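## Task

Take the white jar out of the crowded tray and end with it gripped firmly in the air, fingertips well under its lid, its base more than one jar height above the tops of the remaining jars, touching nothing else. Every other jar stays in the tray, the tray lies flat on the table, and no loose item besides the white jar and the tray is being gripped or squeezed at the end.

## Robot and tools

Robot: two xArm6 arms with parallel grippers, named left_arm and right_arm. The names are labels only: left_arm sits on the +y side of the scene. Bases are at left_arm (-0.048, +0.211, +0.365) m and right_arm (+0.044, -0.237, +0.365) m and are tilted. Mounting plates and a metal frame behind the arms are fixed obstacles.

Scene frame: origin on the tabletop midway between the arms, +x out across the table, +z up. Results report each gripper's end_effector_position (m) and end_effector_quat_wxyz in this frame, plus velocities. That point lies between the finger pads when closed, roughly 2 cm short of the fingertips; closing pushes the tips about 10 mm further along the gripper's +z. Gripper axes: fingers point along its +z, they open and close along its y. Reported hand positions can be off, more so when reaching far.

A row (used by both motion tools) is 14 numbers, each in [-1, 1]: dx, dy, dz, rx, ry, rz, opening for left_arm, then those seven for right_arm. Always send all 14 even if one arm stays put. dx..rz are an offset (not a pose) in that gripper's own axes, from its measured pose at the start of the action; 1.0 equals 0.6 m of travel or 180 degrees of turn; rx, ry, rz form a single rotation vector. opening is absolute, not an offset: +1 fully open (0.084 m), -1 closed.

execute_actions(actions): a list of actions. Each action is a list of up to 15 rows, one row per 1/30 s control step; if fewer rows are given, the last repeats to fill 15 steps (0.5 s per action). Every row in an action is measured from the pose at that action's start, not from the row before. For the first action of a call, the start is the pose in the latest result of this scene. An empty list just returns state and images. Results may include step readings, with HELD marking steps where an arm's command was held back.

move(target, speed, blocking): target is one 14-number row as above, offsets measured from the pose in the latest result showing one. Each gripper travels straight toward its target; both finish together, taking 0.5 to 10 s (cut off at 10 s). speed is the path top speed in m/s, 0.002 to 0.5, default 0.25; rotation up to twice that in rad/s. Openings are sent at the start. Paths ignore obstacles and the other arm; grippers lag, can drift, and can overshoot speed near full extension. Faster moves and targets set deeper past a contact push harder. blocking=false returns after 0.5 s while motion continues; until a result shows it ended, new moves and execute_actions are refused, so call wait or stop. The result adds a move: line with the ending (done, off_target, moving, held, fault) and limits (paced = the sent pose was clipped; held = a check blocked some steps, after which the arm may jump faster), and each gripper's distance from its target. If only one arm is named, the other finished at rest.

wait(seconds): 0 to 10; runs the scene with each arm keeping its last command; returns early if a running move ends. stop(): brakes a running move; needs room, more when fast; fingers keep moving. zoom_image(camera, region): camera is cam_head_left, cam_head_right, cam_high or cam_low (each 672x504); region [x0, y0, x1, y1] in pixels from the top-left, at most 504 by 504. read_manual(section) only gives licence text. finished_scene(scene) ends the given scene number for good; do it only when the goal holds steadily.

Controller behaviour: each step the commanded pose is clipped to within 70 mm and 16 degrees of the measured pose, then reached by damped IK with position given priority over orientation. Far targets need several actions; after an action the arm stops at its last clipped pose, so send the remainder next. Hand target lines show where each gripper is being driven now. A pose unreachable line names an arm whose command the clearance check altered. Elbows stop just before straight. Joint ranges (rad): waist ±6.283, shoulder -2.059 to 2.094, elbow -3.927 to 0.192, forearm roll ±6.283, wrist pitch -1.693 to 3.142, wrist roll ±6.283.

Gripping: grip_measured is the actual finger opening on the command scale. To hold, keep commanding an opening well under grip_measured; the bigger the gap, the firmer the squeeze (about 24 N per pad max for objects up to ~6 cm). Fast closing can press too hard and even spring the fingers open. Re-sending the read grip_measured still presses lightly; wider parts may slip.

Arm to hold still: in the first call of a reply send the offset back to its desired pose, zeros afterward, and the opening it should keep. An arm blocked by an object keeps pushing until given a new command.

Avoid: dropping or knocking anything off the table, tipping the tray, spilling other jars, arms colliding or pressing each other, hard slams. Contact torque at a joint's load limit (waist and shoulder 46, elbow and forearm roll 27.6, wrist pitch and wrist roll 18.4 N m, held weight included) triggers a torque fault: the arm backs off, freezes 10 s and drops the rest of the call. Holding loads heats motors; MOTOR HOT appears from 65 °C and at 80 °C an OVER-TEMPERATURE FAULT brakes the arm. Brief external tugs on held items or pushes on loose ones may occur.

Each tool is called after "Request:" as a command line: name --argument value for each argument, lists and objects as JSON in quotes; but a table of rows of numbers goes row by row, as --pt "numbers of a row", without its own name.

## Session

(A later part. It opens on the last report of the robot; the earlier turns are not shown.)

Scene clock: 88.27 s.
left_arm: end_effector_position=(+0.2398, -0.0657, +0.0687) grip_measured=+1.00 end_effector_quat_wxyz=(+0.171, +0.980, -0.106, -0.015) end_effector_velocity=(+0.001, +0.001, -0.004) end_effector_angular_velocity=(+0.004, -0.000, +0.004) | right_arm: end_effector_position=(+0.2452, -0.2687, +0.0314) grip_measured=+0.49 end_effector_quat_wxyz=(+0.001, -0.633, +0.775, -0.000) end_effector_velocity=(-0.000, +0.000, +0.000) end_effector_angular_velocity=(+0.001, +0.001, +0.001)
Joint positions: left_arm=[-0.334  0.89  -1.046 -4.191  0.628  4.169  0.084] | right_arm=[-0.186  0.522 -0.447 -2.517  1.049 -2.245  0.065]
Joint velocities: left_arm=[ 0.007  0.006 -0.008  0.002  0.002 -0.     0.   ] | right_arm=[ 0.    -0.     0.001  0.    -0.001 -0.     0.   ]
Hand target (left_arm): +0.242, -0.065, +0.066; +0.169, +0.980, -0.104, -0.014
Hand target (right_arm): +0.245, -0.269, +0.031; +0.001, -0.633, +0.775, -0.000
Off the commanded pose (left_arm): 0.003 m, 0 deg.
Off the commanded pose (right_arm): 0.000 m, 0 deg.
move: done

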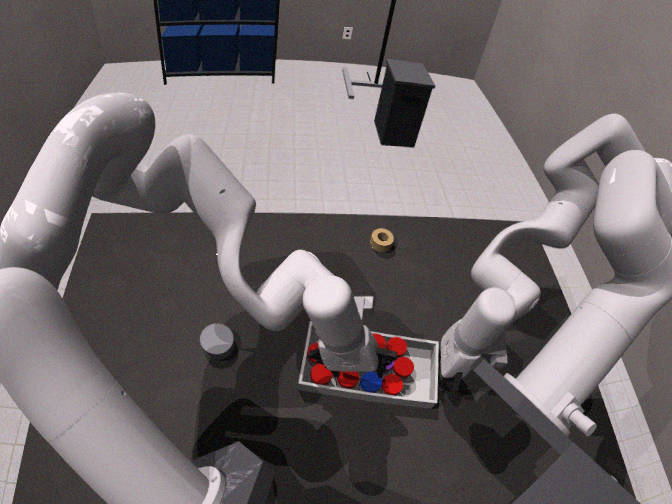

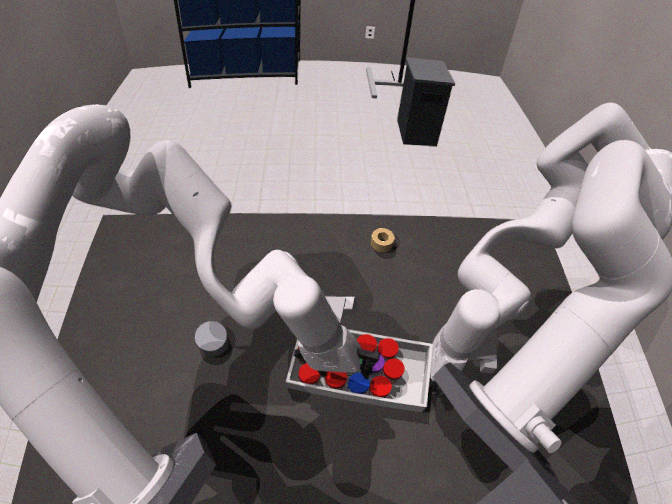

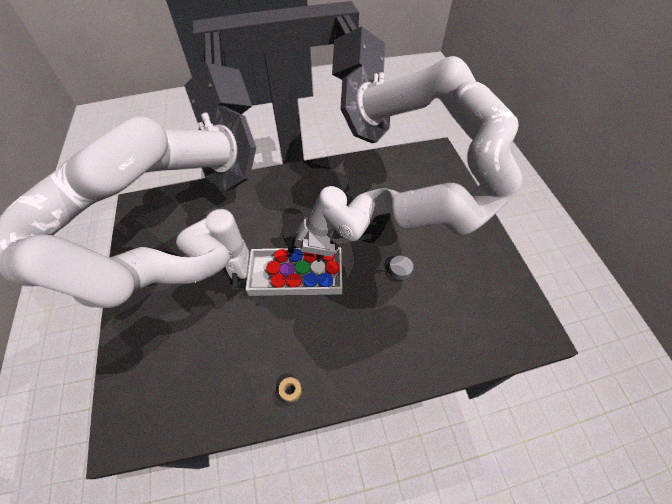

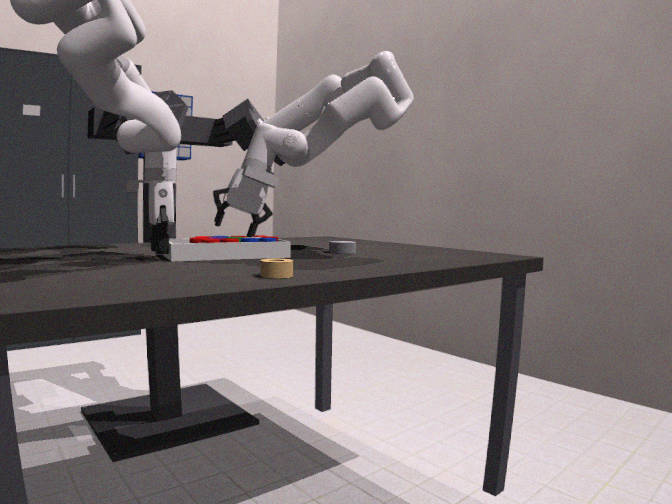

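Wedging in. Shift outboard, then sweep right while descending.

Request:
move --target '[-0.008,0.004,0.012,0,0,0,1,0,0,0,0,0,0,0.5]' --speed 0.015

Request:
move --target '[0,0.02,0.026,0,0,0,1,0,0,0,0,0,0,0.5]' --speed 0.02

Request:
zoom_image --camera "cam_head_left" --region '[290,300,450,420]'

Request:
zoom_image --camera "cam_high" --region '[235,235,355,310]'

Scene clock: 94.20 s.
left_arm: end_effector_position=(+0.2348, -0.0691, +0.0624) grip_measured=+1.00 end_effector_quat_wxyz=(+0.170, +0.980, -0.105, -0.015) end_effector_velocity=(-0.003, -0.001, +0.002) end_effector_angular_velocity=(-0.005, +0.002, -0.006) | right_arm: end_effector_position=(+0.2452, -0.2687, +0.0314) grip_measured=+0.49 end_effector_quat_wxyz=(+0.001, -0.633, +0.775, -0.000) end_effector_velocity=(+0.000, -0.000, -0.000) end_effector_angular_velocity=(-0.001, -0.000, +0.000)
Joint positions: left_arm=[-0.33   0.918 -1.063 -4.174  0.634  4.153  0.084] | right_arm=[-0.186  0.522 -0.447 -2.517  1.049 -2.245  0.065]
Joint velocities: left_arm=[-0.005  0.001  0.004  0.001 -0.003 -0.001 -0.   ] | right_arm=[-0.    -0.    -0.     0.     0.001 -0.001  0.   ]
Hand target (left_arm): +0.234, -0.069, +0.063; +0.171, +0.980, -0.106, -0.015
Hand target (right_arm): +0.245, -0.269, +0.031; +0.001, -0.633, +0.775, -0.000
Off the commanded pose (left_arm): 0.001 m, 0 deg.
Off the commanded pose (right_arm): 0.000 m, 0 deg.
move: done

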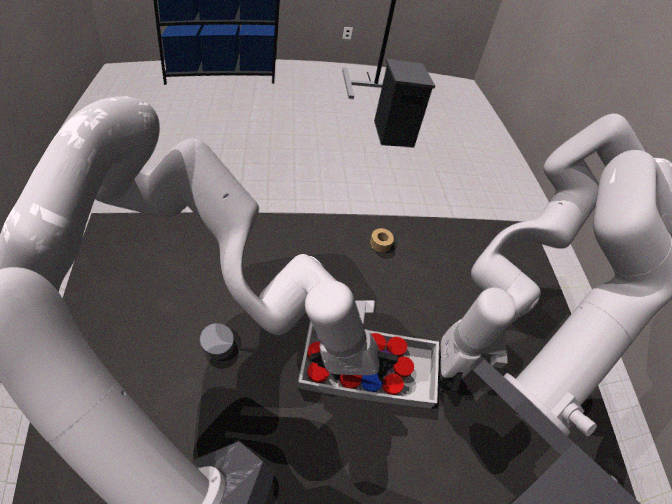

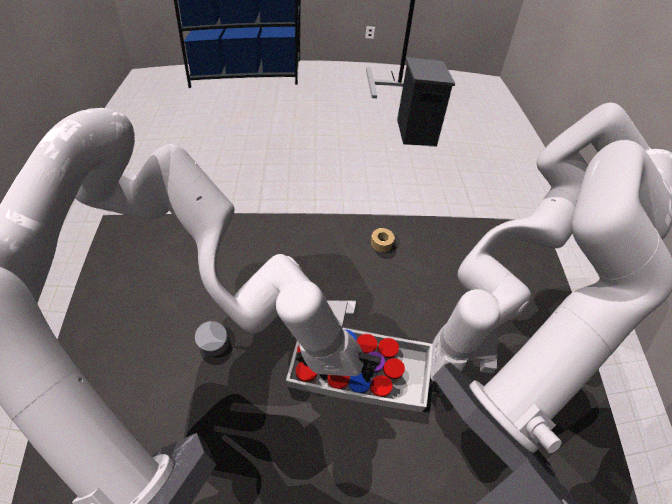

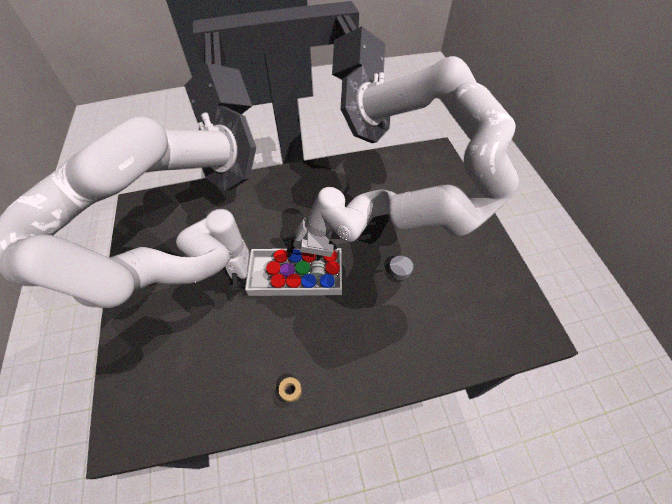

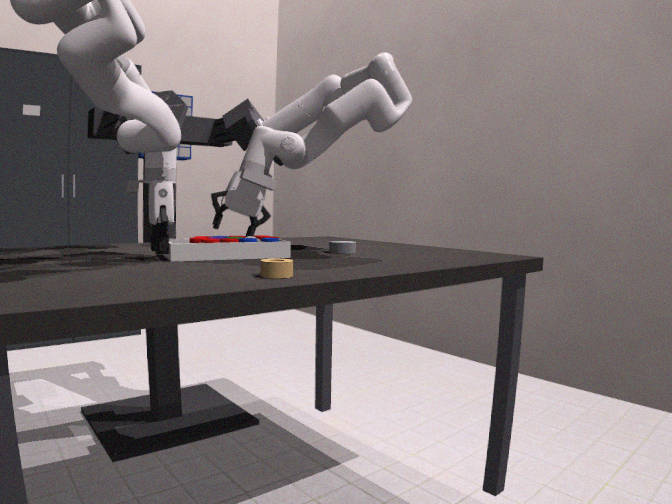

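Scene clock: 95.43 s.
left_arm: end_effector_position=(+0.2313, -0.0851, +0.0519) grip_measured=+1.00 end_effector_quat_wxyz=(+0.170, +0.980, -0.105, -0.015) end_effector_velocity=(-0.001, -0.002, -0.001) end_effector_angular_velocity=(-0.000, +0.000, -0.001) | right_arm: end_effector_position=(+0.2452, -0.2687, +0.0314) grip_measured=+0.49 end_effector_quat_wxyz=(+0.001, -0.633, +0.775, -0.000) end_effector_velocity=(-0.000, +0.000, +0.000) end_effector_angular_velocity=(+0.000, +0.000, -0.000)
Joint positions: left_arm=[-0.336  0.985 -1.131 -4.182  0.634  4.155  0.084] | right_arm=[-0.186  0.522 -0.447 -2.517  1.049 -2.245  0.065]
Joint velocities: left_arm=[-0.001  0.007 -0.006 -0.001 -0.     0.001  0.   ] | right_arm=[ 0.  0. -0. -0. -0.  0.  0.]
Hand target (left_arm): +0.231, -0.085, +0.052; +0.170, +0.980, -0.105, -0.015
Hand target (right_arm): +0.245, -0.269, +0.031; +0.001, -0.633, +0.775, -0.000
Off the commanded pose (left_arm): 0.000 m, 0 deg.
Off the commanded pose (right_arm): 0.000 m, 0 deg.
move: done

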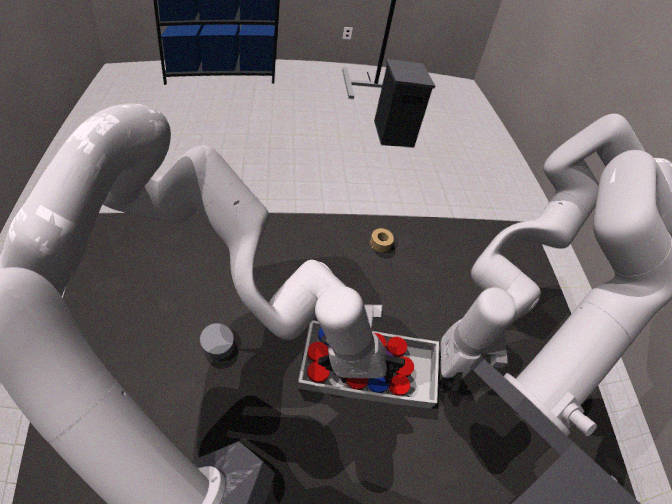

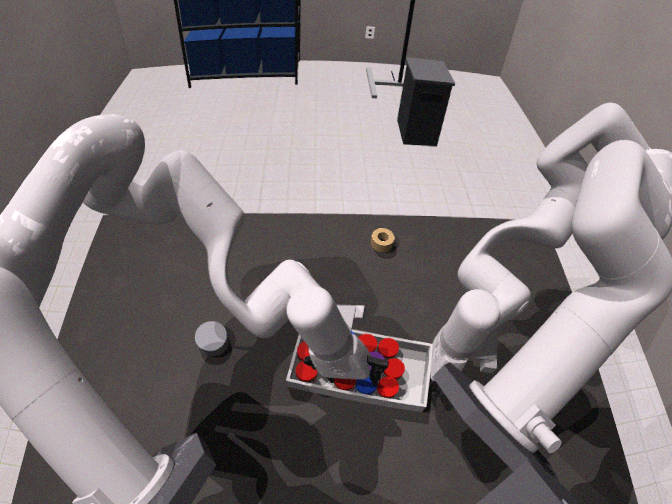

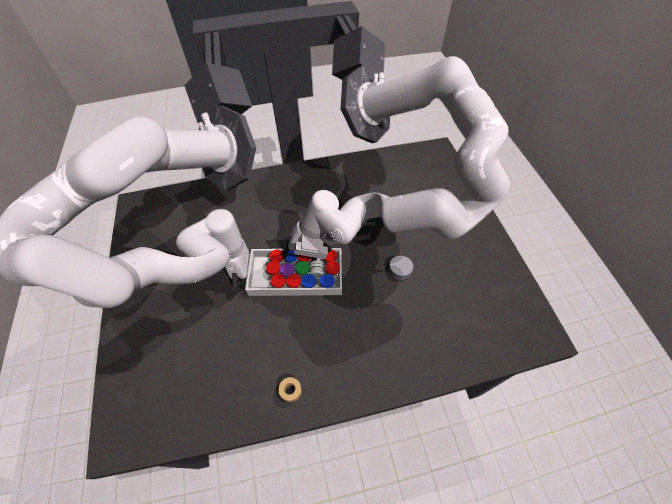

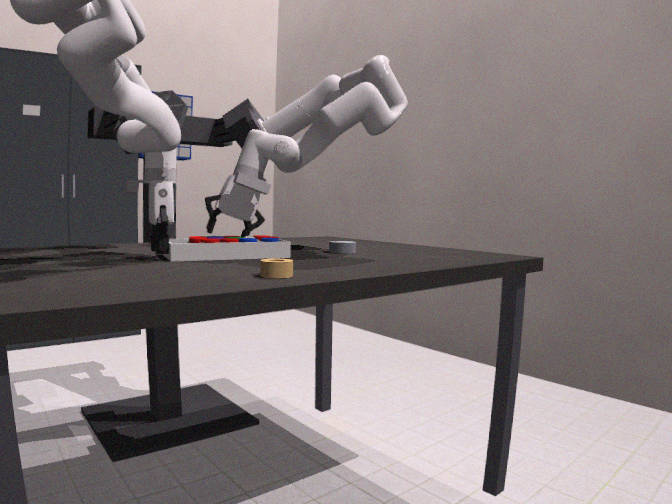

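Region (290, 300, 450, 420) of cam_head_left's 672x504 image, scaled by 3.150, with more detail than that image has; it fills the top 378 rows of this view, and the rest is white.

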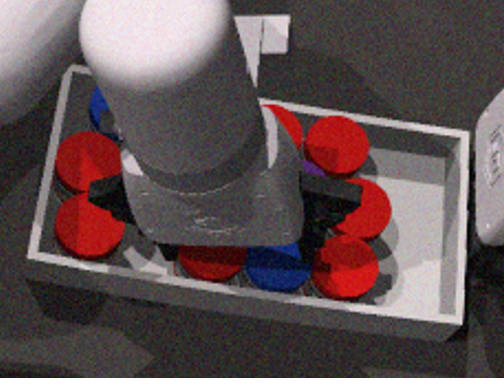

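Region (235, 235, 355, 310) of cam_high's 672x504 image, scaled by 4.200, with more detail than that image has; it fills the top 315 rows of this view, and the rest is white.

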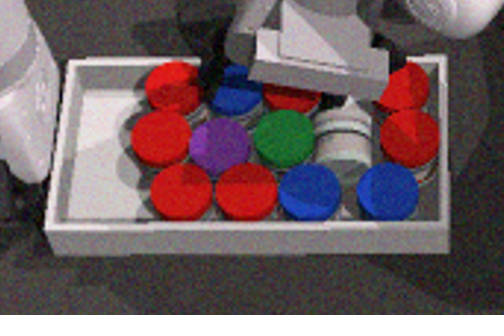

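Request:
move --target '[0,0.04,0.014,0,0,0,1,0,0,0,0,0,0,0.5]' --speed 0.04

Request:
move --target '[0,0.005,-0.05,0,0,0,1,0,0,0,0,0,0,0.5]'

Request:
move --target '[0.137,-0.06,-0.015,0,0,0,1,0,0,0,0,0,0,0.5]'

Request:
zoom_image --camera "cam_head_left" --region '[290,300,450,420]'

Request:
zoom_image --camera "cam_high" --region '[235,235,355,310]'

Request:
zoom_image --camera "cam_low" --region '[180,195,310,275]'

Scene clock: 103.97 s.
left_arm: end_effector_position=(+0.2260, -0.1097, +0.0520) grip_measured=+1.00 end_effector_quat_wxyz=(+0.170, +0.980, -0.105, -0.015) end_effector_velocity=(+0.001, -0.001, -0.000) end_effector_angular_velocity=(+0.001, -0.000, +0.001) | right_arm: end_effector_position=(+0.2452, -0.2687, +0.0314) grip_measured=+0.49 end_effector_quat_wxyz=(+0.001, -0.633, +0.775, -0.000) end_effector_velocity=(-0.000, +0.000, -0.000) end_effector_angular_velocity=(+0.000, +0.001, +0.000)
Joint positions: left_arm=[-0.375  1.052 -1.2   -4.227  0.638  4.163  0.084] | right_arm=[-0.186  0.522 -0.447 -2.517  1.049 -2.245  0.065]
Joint velocities: left_arm=[-0.001  0.004 -0.005 -0.003  0.     0.002 -0.   ] | right_arm=[-0.     0.    -0.    -0.    -0.001 -0.    -0.   ]
Hand target (left_arm): +0.226, -0.110, +0.052; +0.170, +0.980, -0.105, -0.015
Hand target (right_arm): +0.245, -0.269, +0.031; +0.001, -0.633, +0.775, -0.000
Off the commanded pose (left_arm): 0.000 m, 0 deg.
Off the commanded pose (right_arm): 0.000 m, 0 deg.
move: done

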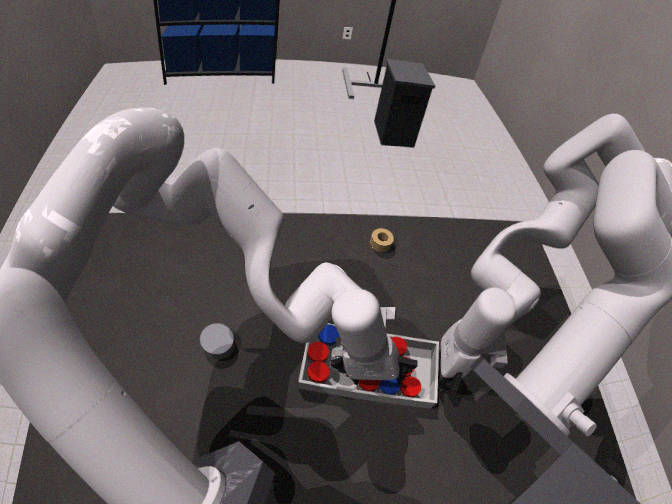

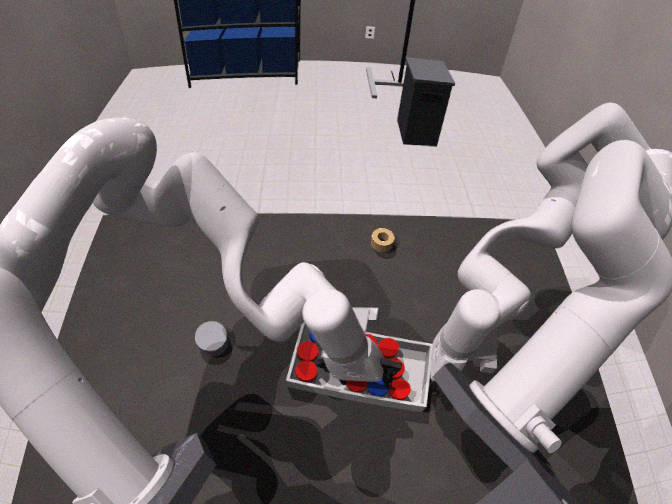

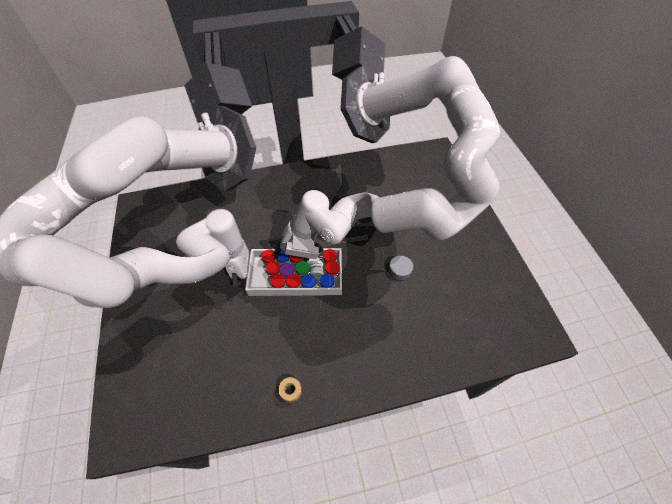

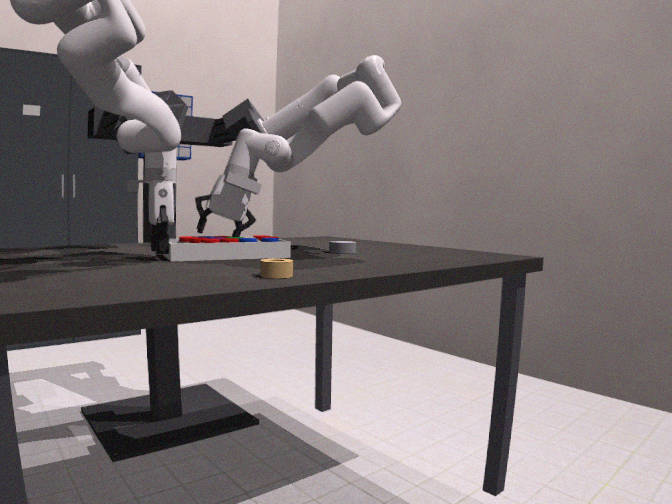

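Scene clock: 104.77 s.
left_arm: end_effector_position=(+0.2272, -0.1024, +0.0809) grip_measured=+1.00 end_effector_quat_wxyz=(+0.170, +0.980, -0.105, -0.015) end_effector_velocity=(-0.001, +0.001, +0.001) end_effector_angular_velocity=(+0.002, +0.002, +0.000) | right_arm: end_effector_position=(+0.2452, -0.2687, +0.0314) grip_measured=+0.49 end_effector_quat_wxyz=(+0.001, -0.633, +0.775, -0.000) end_effector_velocity=(+0.000, +0.000, -0.000) end_effector_angular_velocity=(+0.000, -0.000, +0.000)
Joint positions: left_arm=[-0.422  0.971 -1.113 -4.271  0.647  4.159  0.084] | right_arm=[-0.186  0.522 -0.447 -2.517  1.049 -2.245  0.065]
Joint velocities: left_arm=[-0.002 -0.004  0.006 -0.003  0.001 -0.001  0.   ] | right_arm=[-0.    -0.    -0.    -0.    -0.001 -0.    -0.   ]
Hand target (left_arm): +0.227, -0.102, +0.081; +0.170, +0.980, -0.105, -0.015
Hand target (right_arm): +0.245, -0.269, +0.031; +0.001, -0.633, +0.775, -0.000
Off the commanded pose (left_arm): 0.000 m, 0 deg.
Off the commanded pose (right_arm): 0.000 m, 0 deg.
move: done

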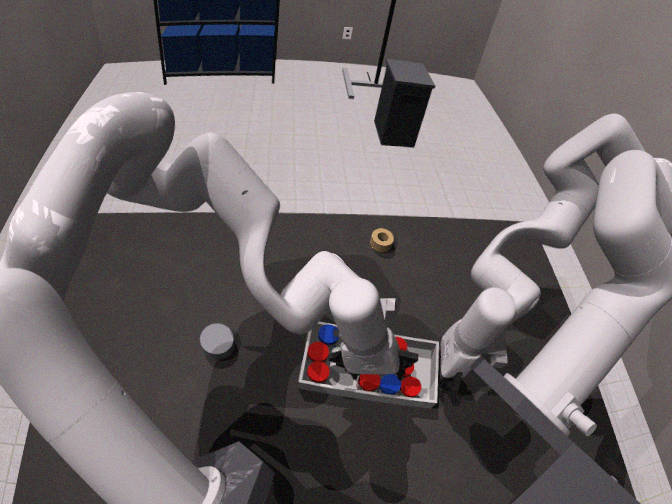

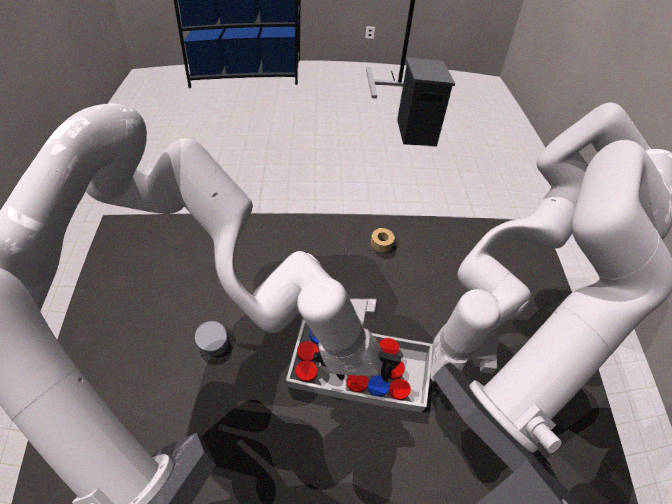

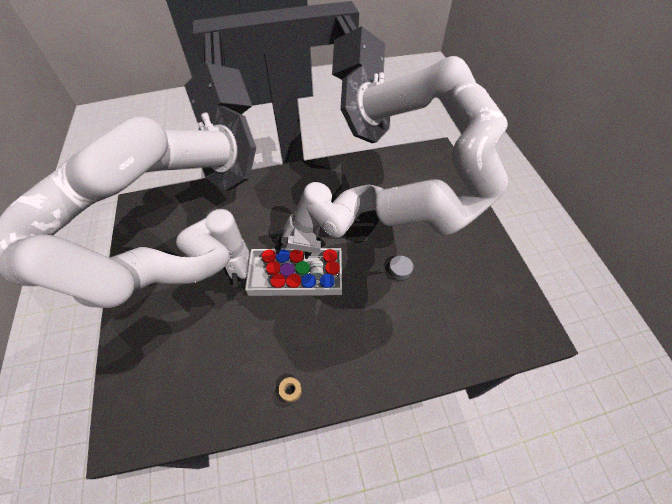

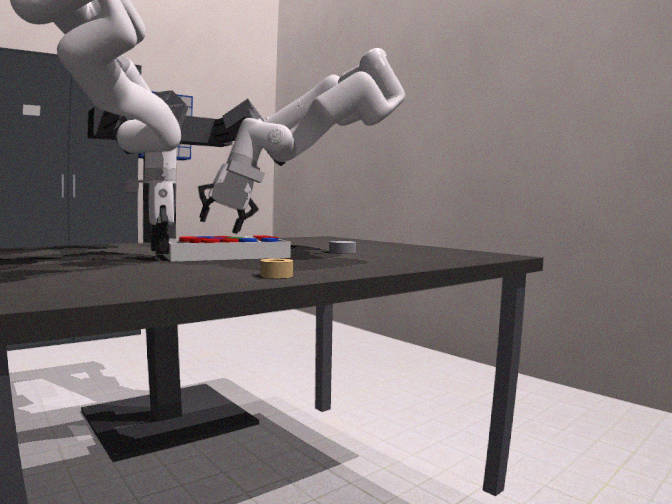

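Scene clock: 105.63 s.
left_arm: end_effector_position=(+0.3140, -0.0842, +0.0779) grip_measured=+1.00 end_effector_quat_wxyz=(+0.170, +0.980, -0.106, -0.016) end_effector_velocity=(+0.009, +0.001, +0.000) end_effector_angular_velocity=(+0.003, -0.001, +0.004) | right_arm: end_effector_position=(+0.2452, -0.2687, +0.0314) grip_measured=+0.49 end_effector_quat_wxyz=(+0.001, -0.633, +0.775, -0.000) end_effector_velocity=(-0.001, +0.000, +0.000) end_effector_angular_velocity=(+0.001, +0.001, +0.000)
Joint positions: left_arm=[-0.345  0.862 -1.182 -4.429  0.566  4.443  0.084] | right_arm=[-0.186  0.522 -0.447 -2.517  1.049 -2.245  0.065]
Joint velocities: left_arm=[ 0.002 -0.007 -0.011 -0.022 -0.002  0.025  0.   ] | right_arm=[ 0.     0.001  0.001  0.    -0.     0.001 -0.   ]
Hand target (left_arm): +0.315, -0.084, +0.078; +0.170, +0.980, -0.105, -0.015
Hand target (right_arm): +0.245, -0.269, +0.031; +0.001, -0.633, +0.775, -0.000
Off the commanded pose (left_arm): 0.001 m, 0 deg.
Off the commanded pose (right_arm): 0.000 m, 0 deg.
move: done

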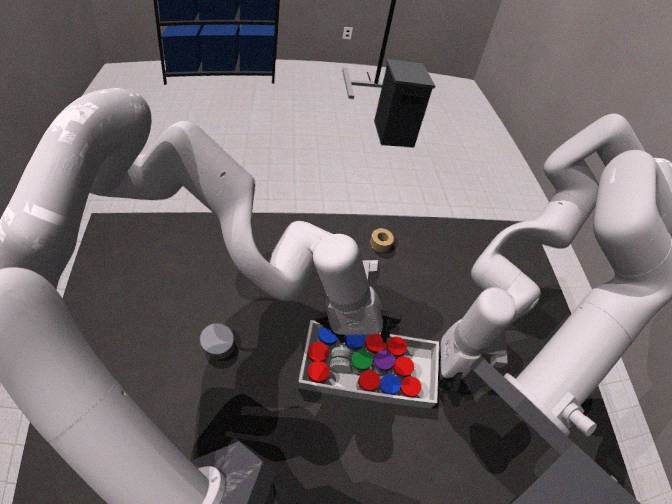

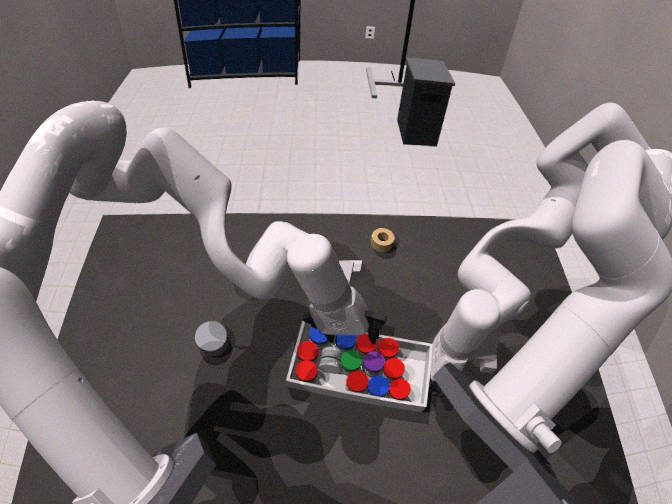

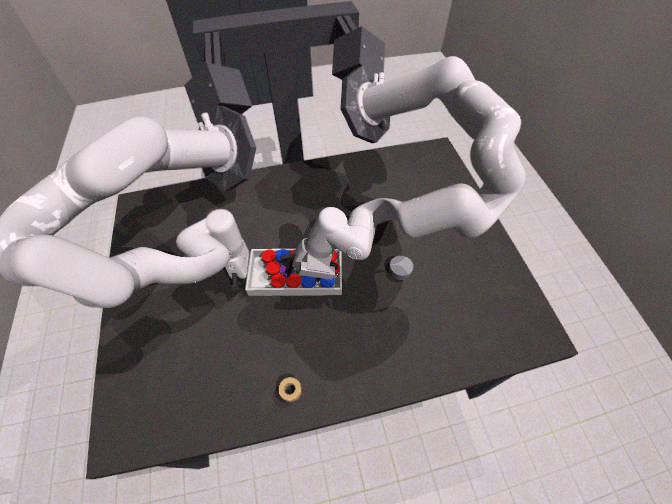

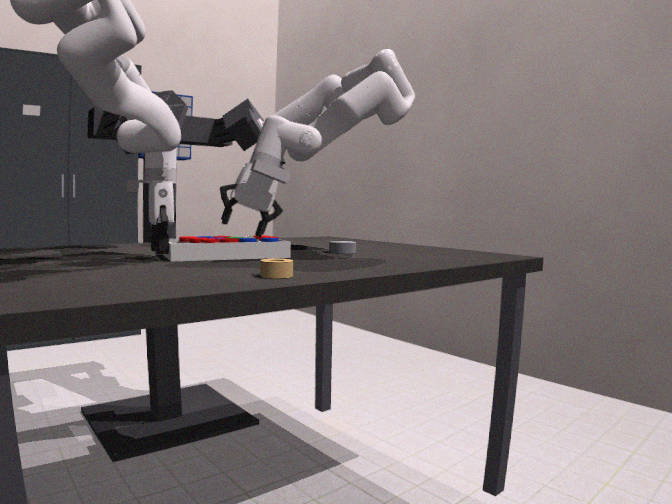

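Region (290, 300, 450, 420) of cam_head_left's 672x504 image, scaled by 3.150, with more detail than that image has; it fills the top 378 rows of this view, and the rest is white.

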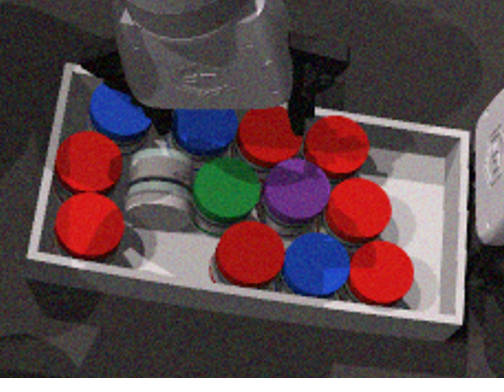

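Region (235, 235, 355, 310) of cam_high's 672x504 image, scaled by 4.200, with more detail than that image has; it fills the top 315 rows of this view, and the rest is white.

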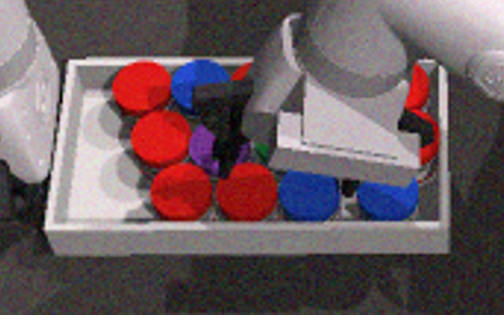

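Region (180, 195, 310, 275) of cam_low's 672x504 image, scaled by 3.877, with more detail than that image has; it fills the top 310 rows of this view, and the rest is white.

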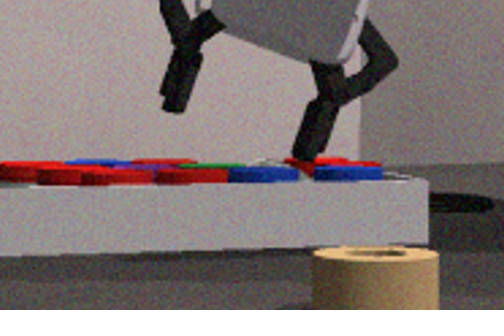

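Request:
move --target '[0.012,-0.004,0.007,0,0,0,1,0,0,0,0,0,0,0.5]'

Request:
move --target '[0,0,0.036,0,0,0,1,0,0,0,0,0,0,0.5]' --speed 0.025

Request:
move --target '[0,0.055,0.022,0,0,0,1,0,0,0,0,0,0,0.5]' --speed 0.04

Request:
zoom_image --camera "cam_head_left" --region '[290,300,450,420]'

Scene clock: 112.60 s.
left_arm: end_effector_position=(+0.3211, -0.0849, +0.0732) grip_measured=+1.00 end_effector_quat_wxyz=(+0.171, +0.980, -0.106, -0.016) end_effector_velocity=(+0.000, -0.000, -0.001) end_effector_angular_velocity=(-0.000, +0.001, -0.002) | right_arm: end_effector_position=(+0.2452, -0.2687, +0.0314) grip_measured=+0.49 end_effector_quat_wxyz=(+0.001, -0.633, +0.775, -0.000) end_effector_velocity=(-0.000, +0.000, +0.000) end_effector_angular_velocity=(+0.001, +0.001, +0.000)
Joint positions: left_arm=[-0.335  0.871 -1.206 -4.442  0.559  4.469  0.084] | right_arm=[-0.186  0.522 -0.447 -2.517  1.049 -2.245  0.065]
Joint velocities: left_arm=[ 0.001  0.002 -0.003 -0.003 -0.001  0.005  0.   ] | right_arm=[ 0.     0.     0.     0.    -0.001 -0.    -0.   ]
Hand target (left_arm): +0.321, -0.085, +0.073; +0.171, +0.980, -0.106, -0.016
Hand target (right_arm): +0.245, -0.269, +0.031; +0.001, -0.633, +0.775, -0.000
Off the commanded pose (left_arm): 0.000 m, 0 deg.
Off the commanded pose (right_arm): 0.000 m, 0 deg.
move: done

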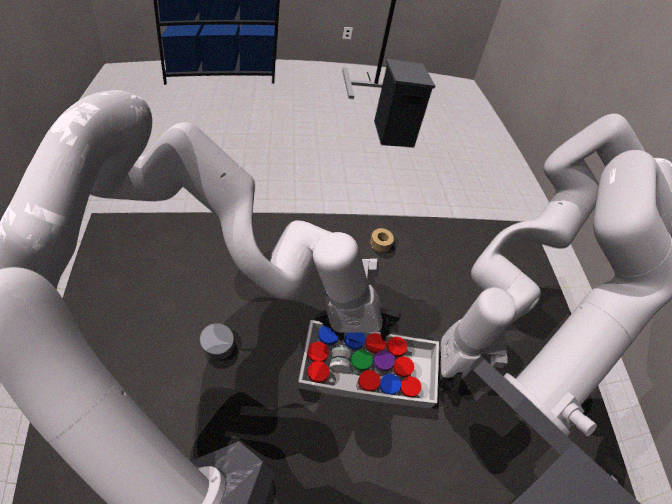

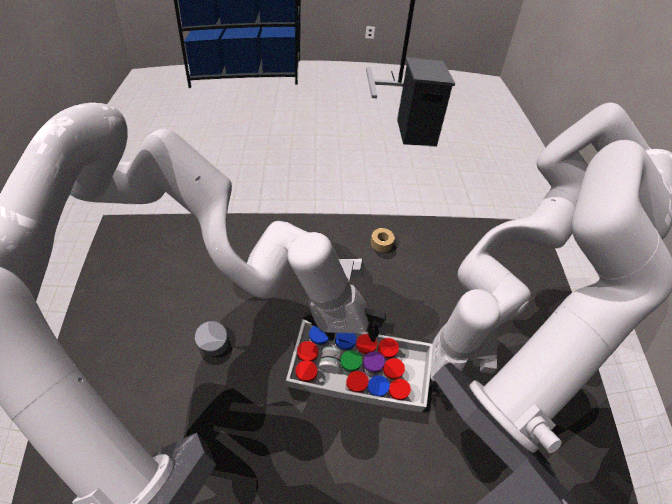

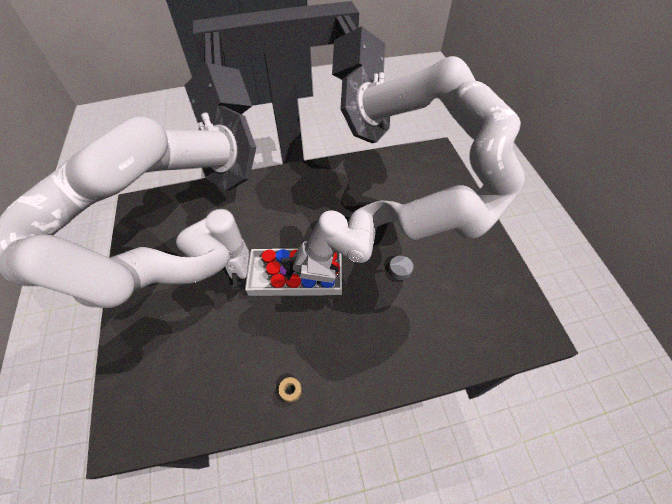

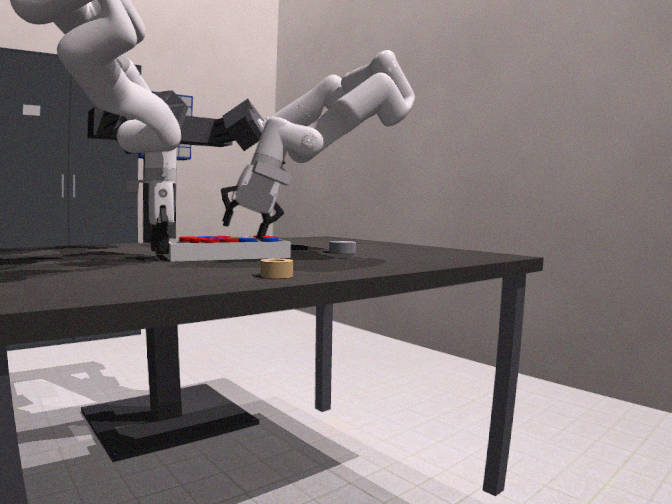

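Scene clock: 113.97 s.
left_arm: end_effector_position=(+0.3196, -0.0919, +0.0526) grip_measured=+1.00 end_effector_quat_wxyz=(+0.170, +0.980, -0.106, -0.016) end_effector_velocity=(+0.000, -0.001, +0.001) end_effector_angular_velocity=(-0.005, -0.000, -0.001) | right_arm: end_effector_position=(+0.2452, -0.2687, +0.0314) grip_measured=+0.49 end_effector_quat_wxyz=(+0.001, -0.633, +0.775, -0.000) end_effector_velocity=(-0.000, -0.000, +0.000) end_effector_angular_velocity=(-0.000, +0.000, -0.000)
Joint positions: left_arm=[-0.31   0.936 -1.273 -4.418  0.551  4.467  0.084] | right_arm=[-0.186  0.522 -0.447 -2.517  1.049 -2.245  0.065]
Joint velocities: left_arm=[-0.001 -0.001  0.     0.001 -0.004  0.    -0.   ] | right_arm=[ 0.    -0.     0.001  0.     0.     0.001 -0.   ]
Hand target (left_arm): +0.320, -0.092, +0.053; +0.171, +0.980, -0.106, -0.016
Hand target (right_arm): +0.245, -0.269, +0.031; +0.001, -0.633, +0.775, -0.000
Off the commanded pose (left_arm): 0.000 m, 0 deg.
Off the commanded pose (right_arm): 0.000 m, 0 deg.
move: done

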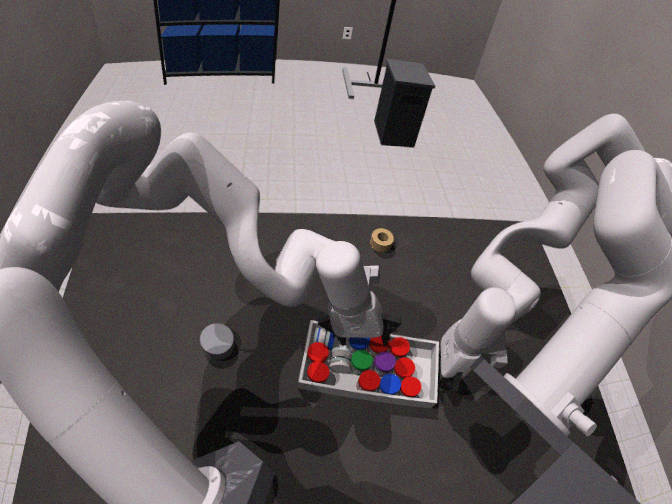

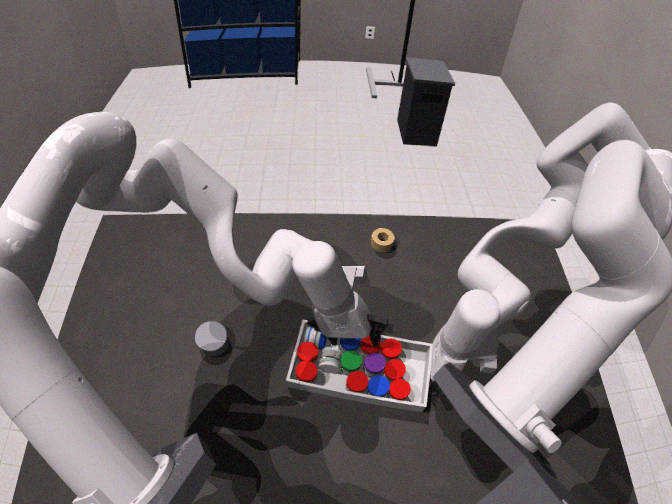

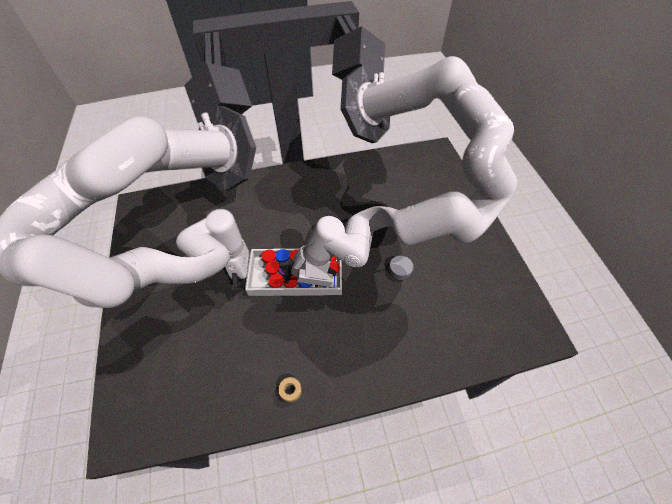

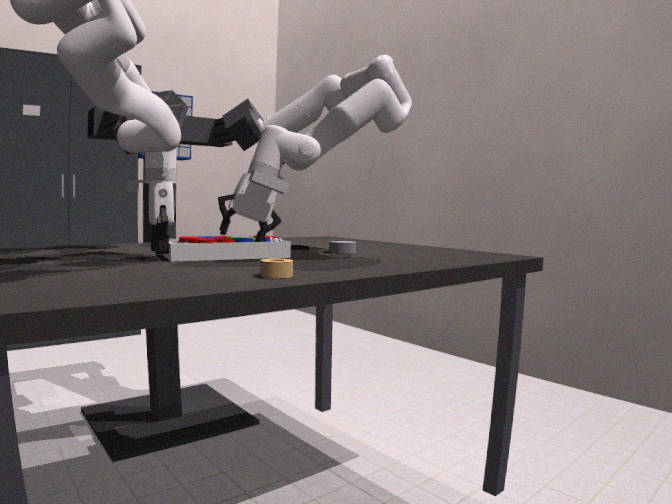

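Scene clock: 115.20 s.
left_arm: end_effector_position=(+0.3121, -0.1263, +0.0513) grip_measured=+1.00 end_effector_quat_wxyz=(+0.170, +0.980, -0.106, -0.016) end_effector_velocity=(+0.000, -0.002, +0.000) end_effector_angular_velocity=(+0.000, -0.000, +0.000) | right_arm: end_effector_position=(+0.2452, -0.2687, +0.0314) grip_measured=+0.49 end_effector_quat_wxyz=(+0.001, -0.633, +0.775, -0.000) end_effector_velocity=(-0.000, +0.000, +0.000) end_effector_angular_velocity=(+0.000, -0.000, +0.000)
Joint positions: left_arm=[-0.357  1.033 -1.369 -4.468  0.566  4.474  0.084] | right_arm=[-0.186  0.522 -0.447 -2.517  1.049 -2.245  0.065]
Joint velocities: left_arm=[-0.002  0.004 -0.005 -0.003  0.001  0.001  0.   ] | right_arm=[ 0.    -0.     0.001 -0.     0.     0.     0.   ]
Hand target (left_arm): +0.312, -0.126, +0.051; +0.170, +0.980, -0.106, -0.016
Hand target (right_arm): +0.245, -0.269, +0.031; +0.001, -0.633, +0.775, -0.000
Off the commanded pose (left_arm): 0.000 m, 0 deg.
Off the commanded pose (right_arm): 0.000 m, 0 deg.
move: done

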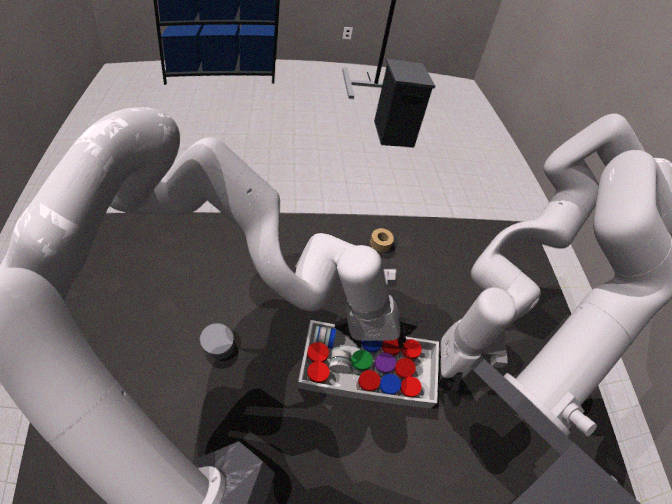

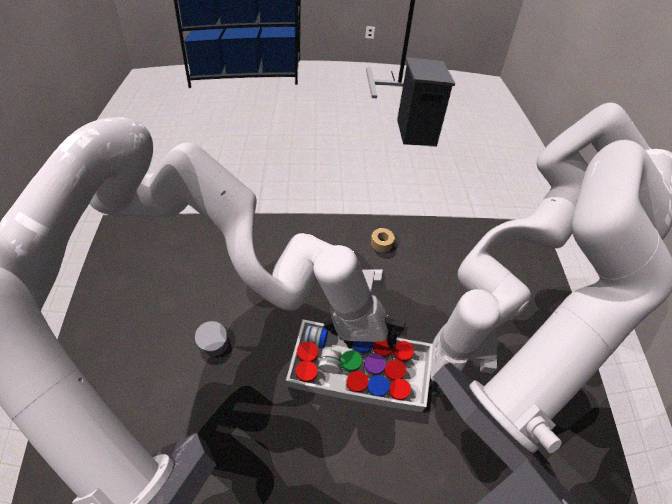

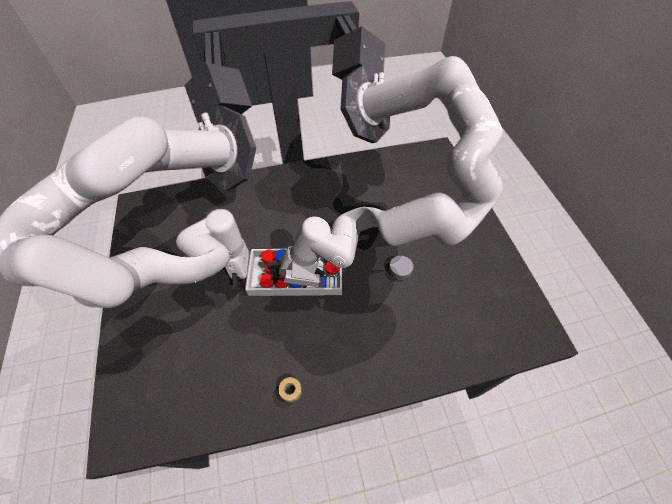

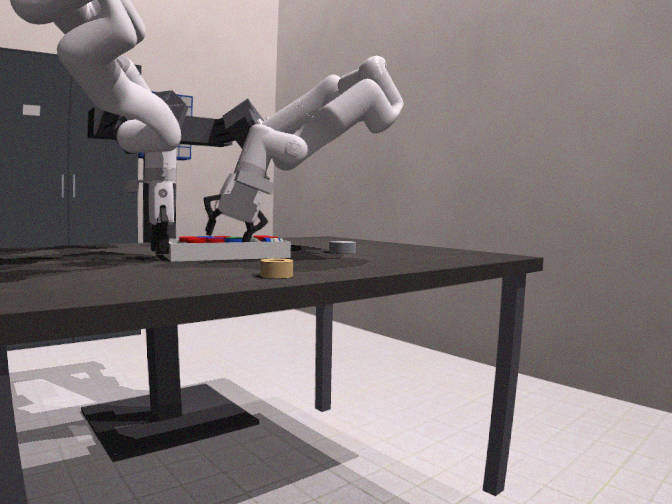

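Region (290, 300, 450, 420) of cam_head_left's 672x504 image, scaled by 3.150, with more detail than that image has; it fills the top 378 rows of this view, and the rest is white.

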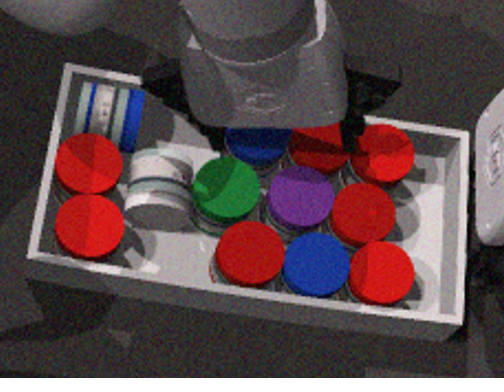

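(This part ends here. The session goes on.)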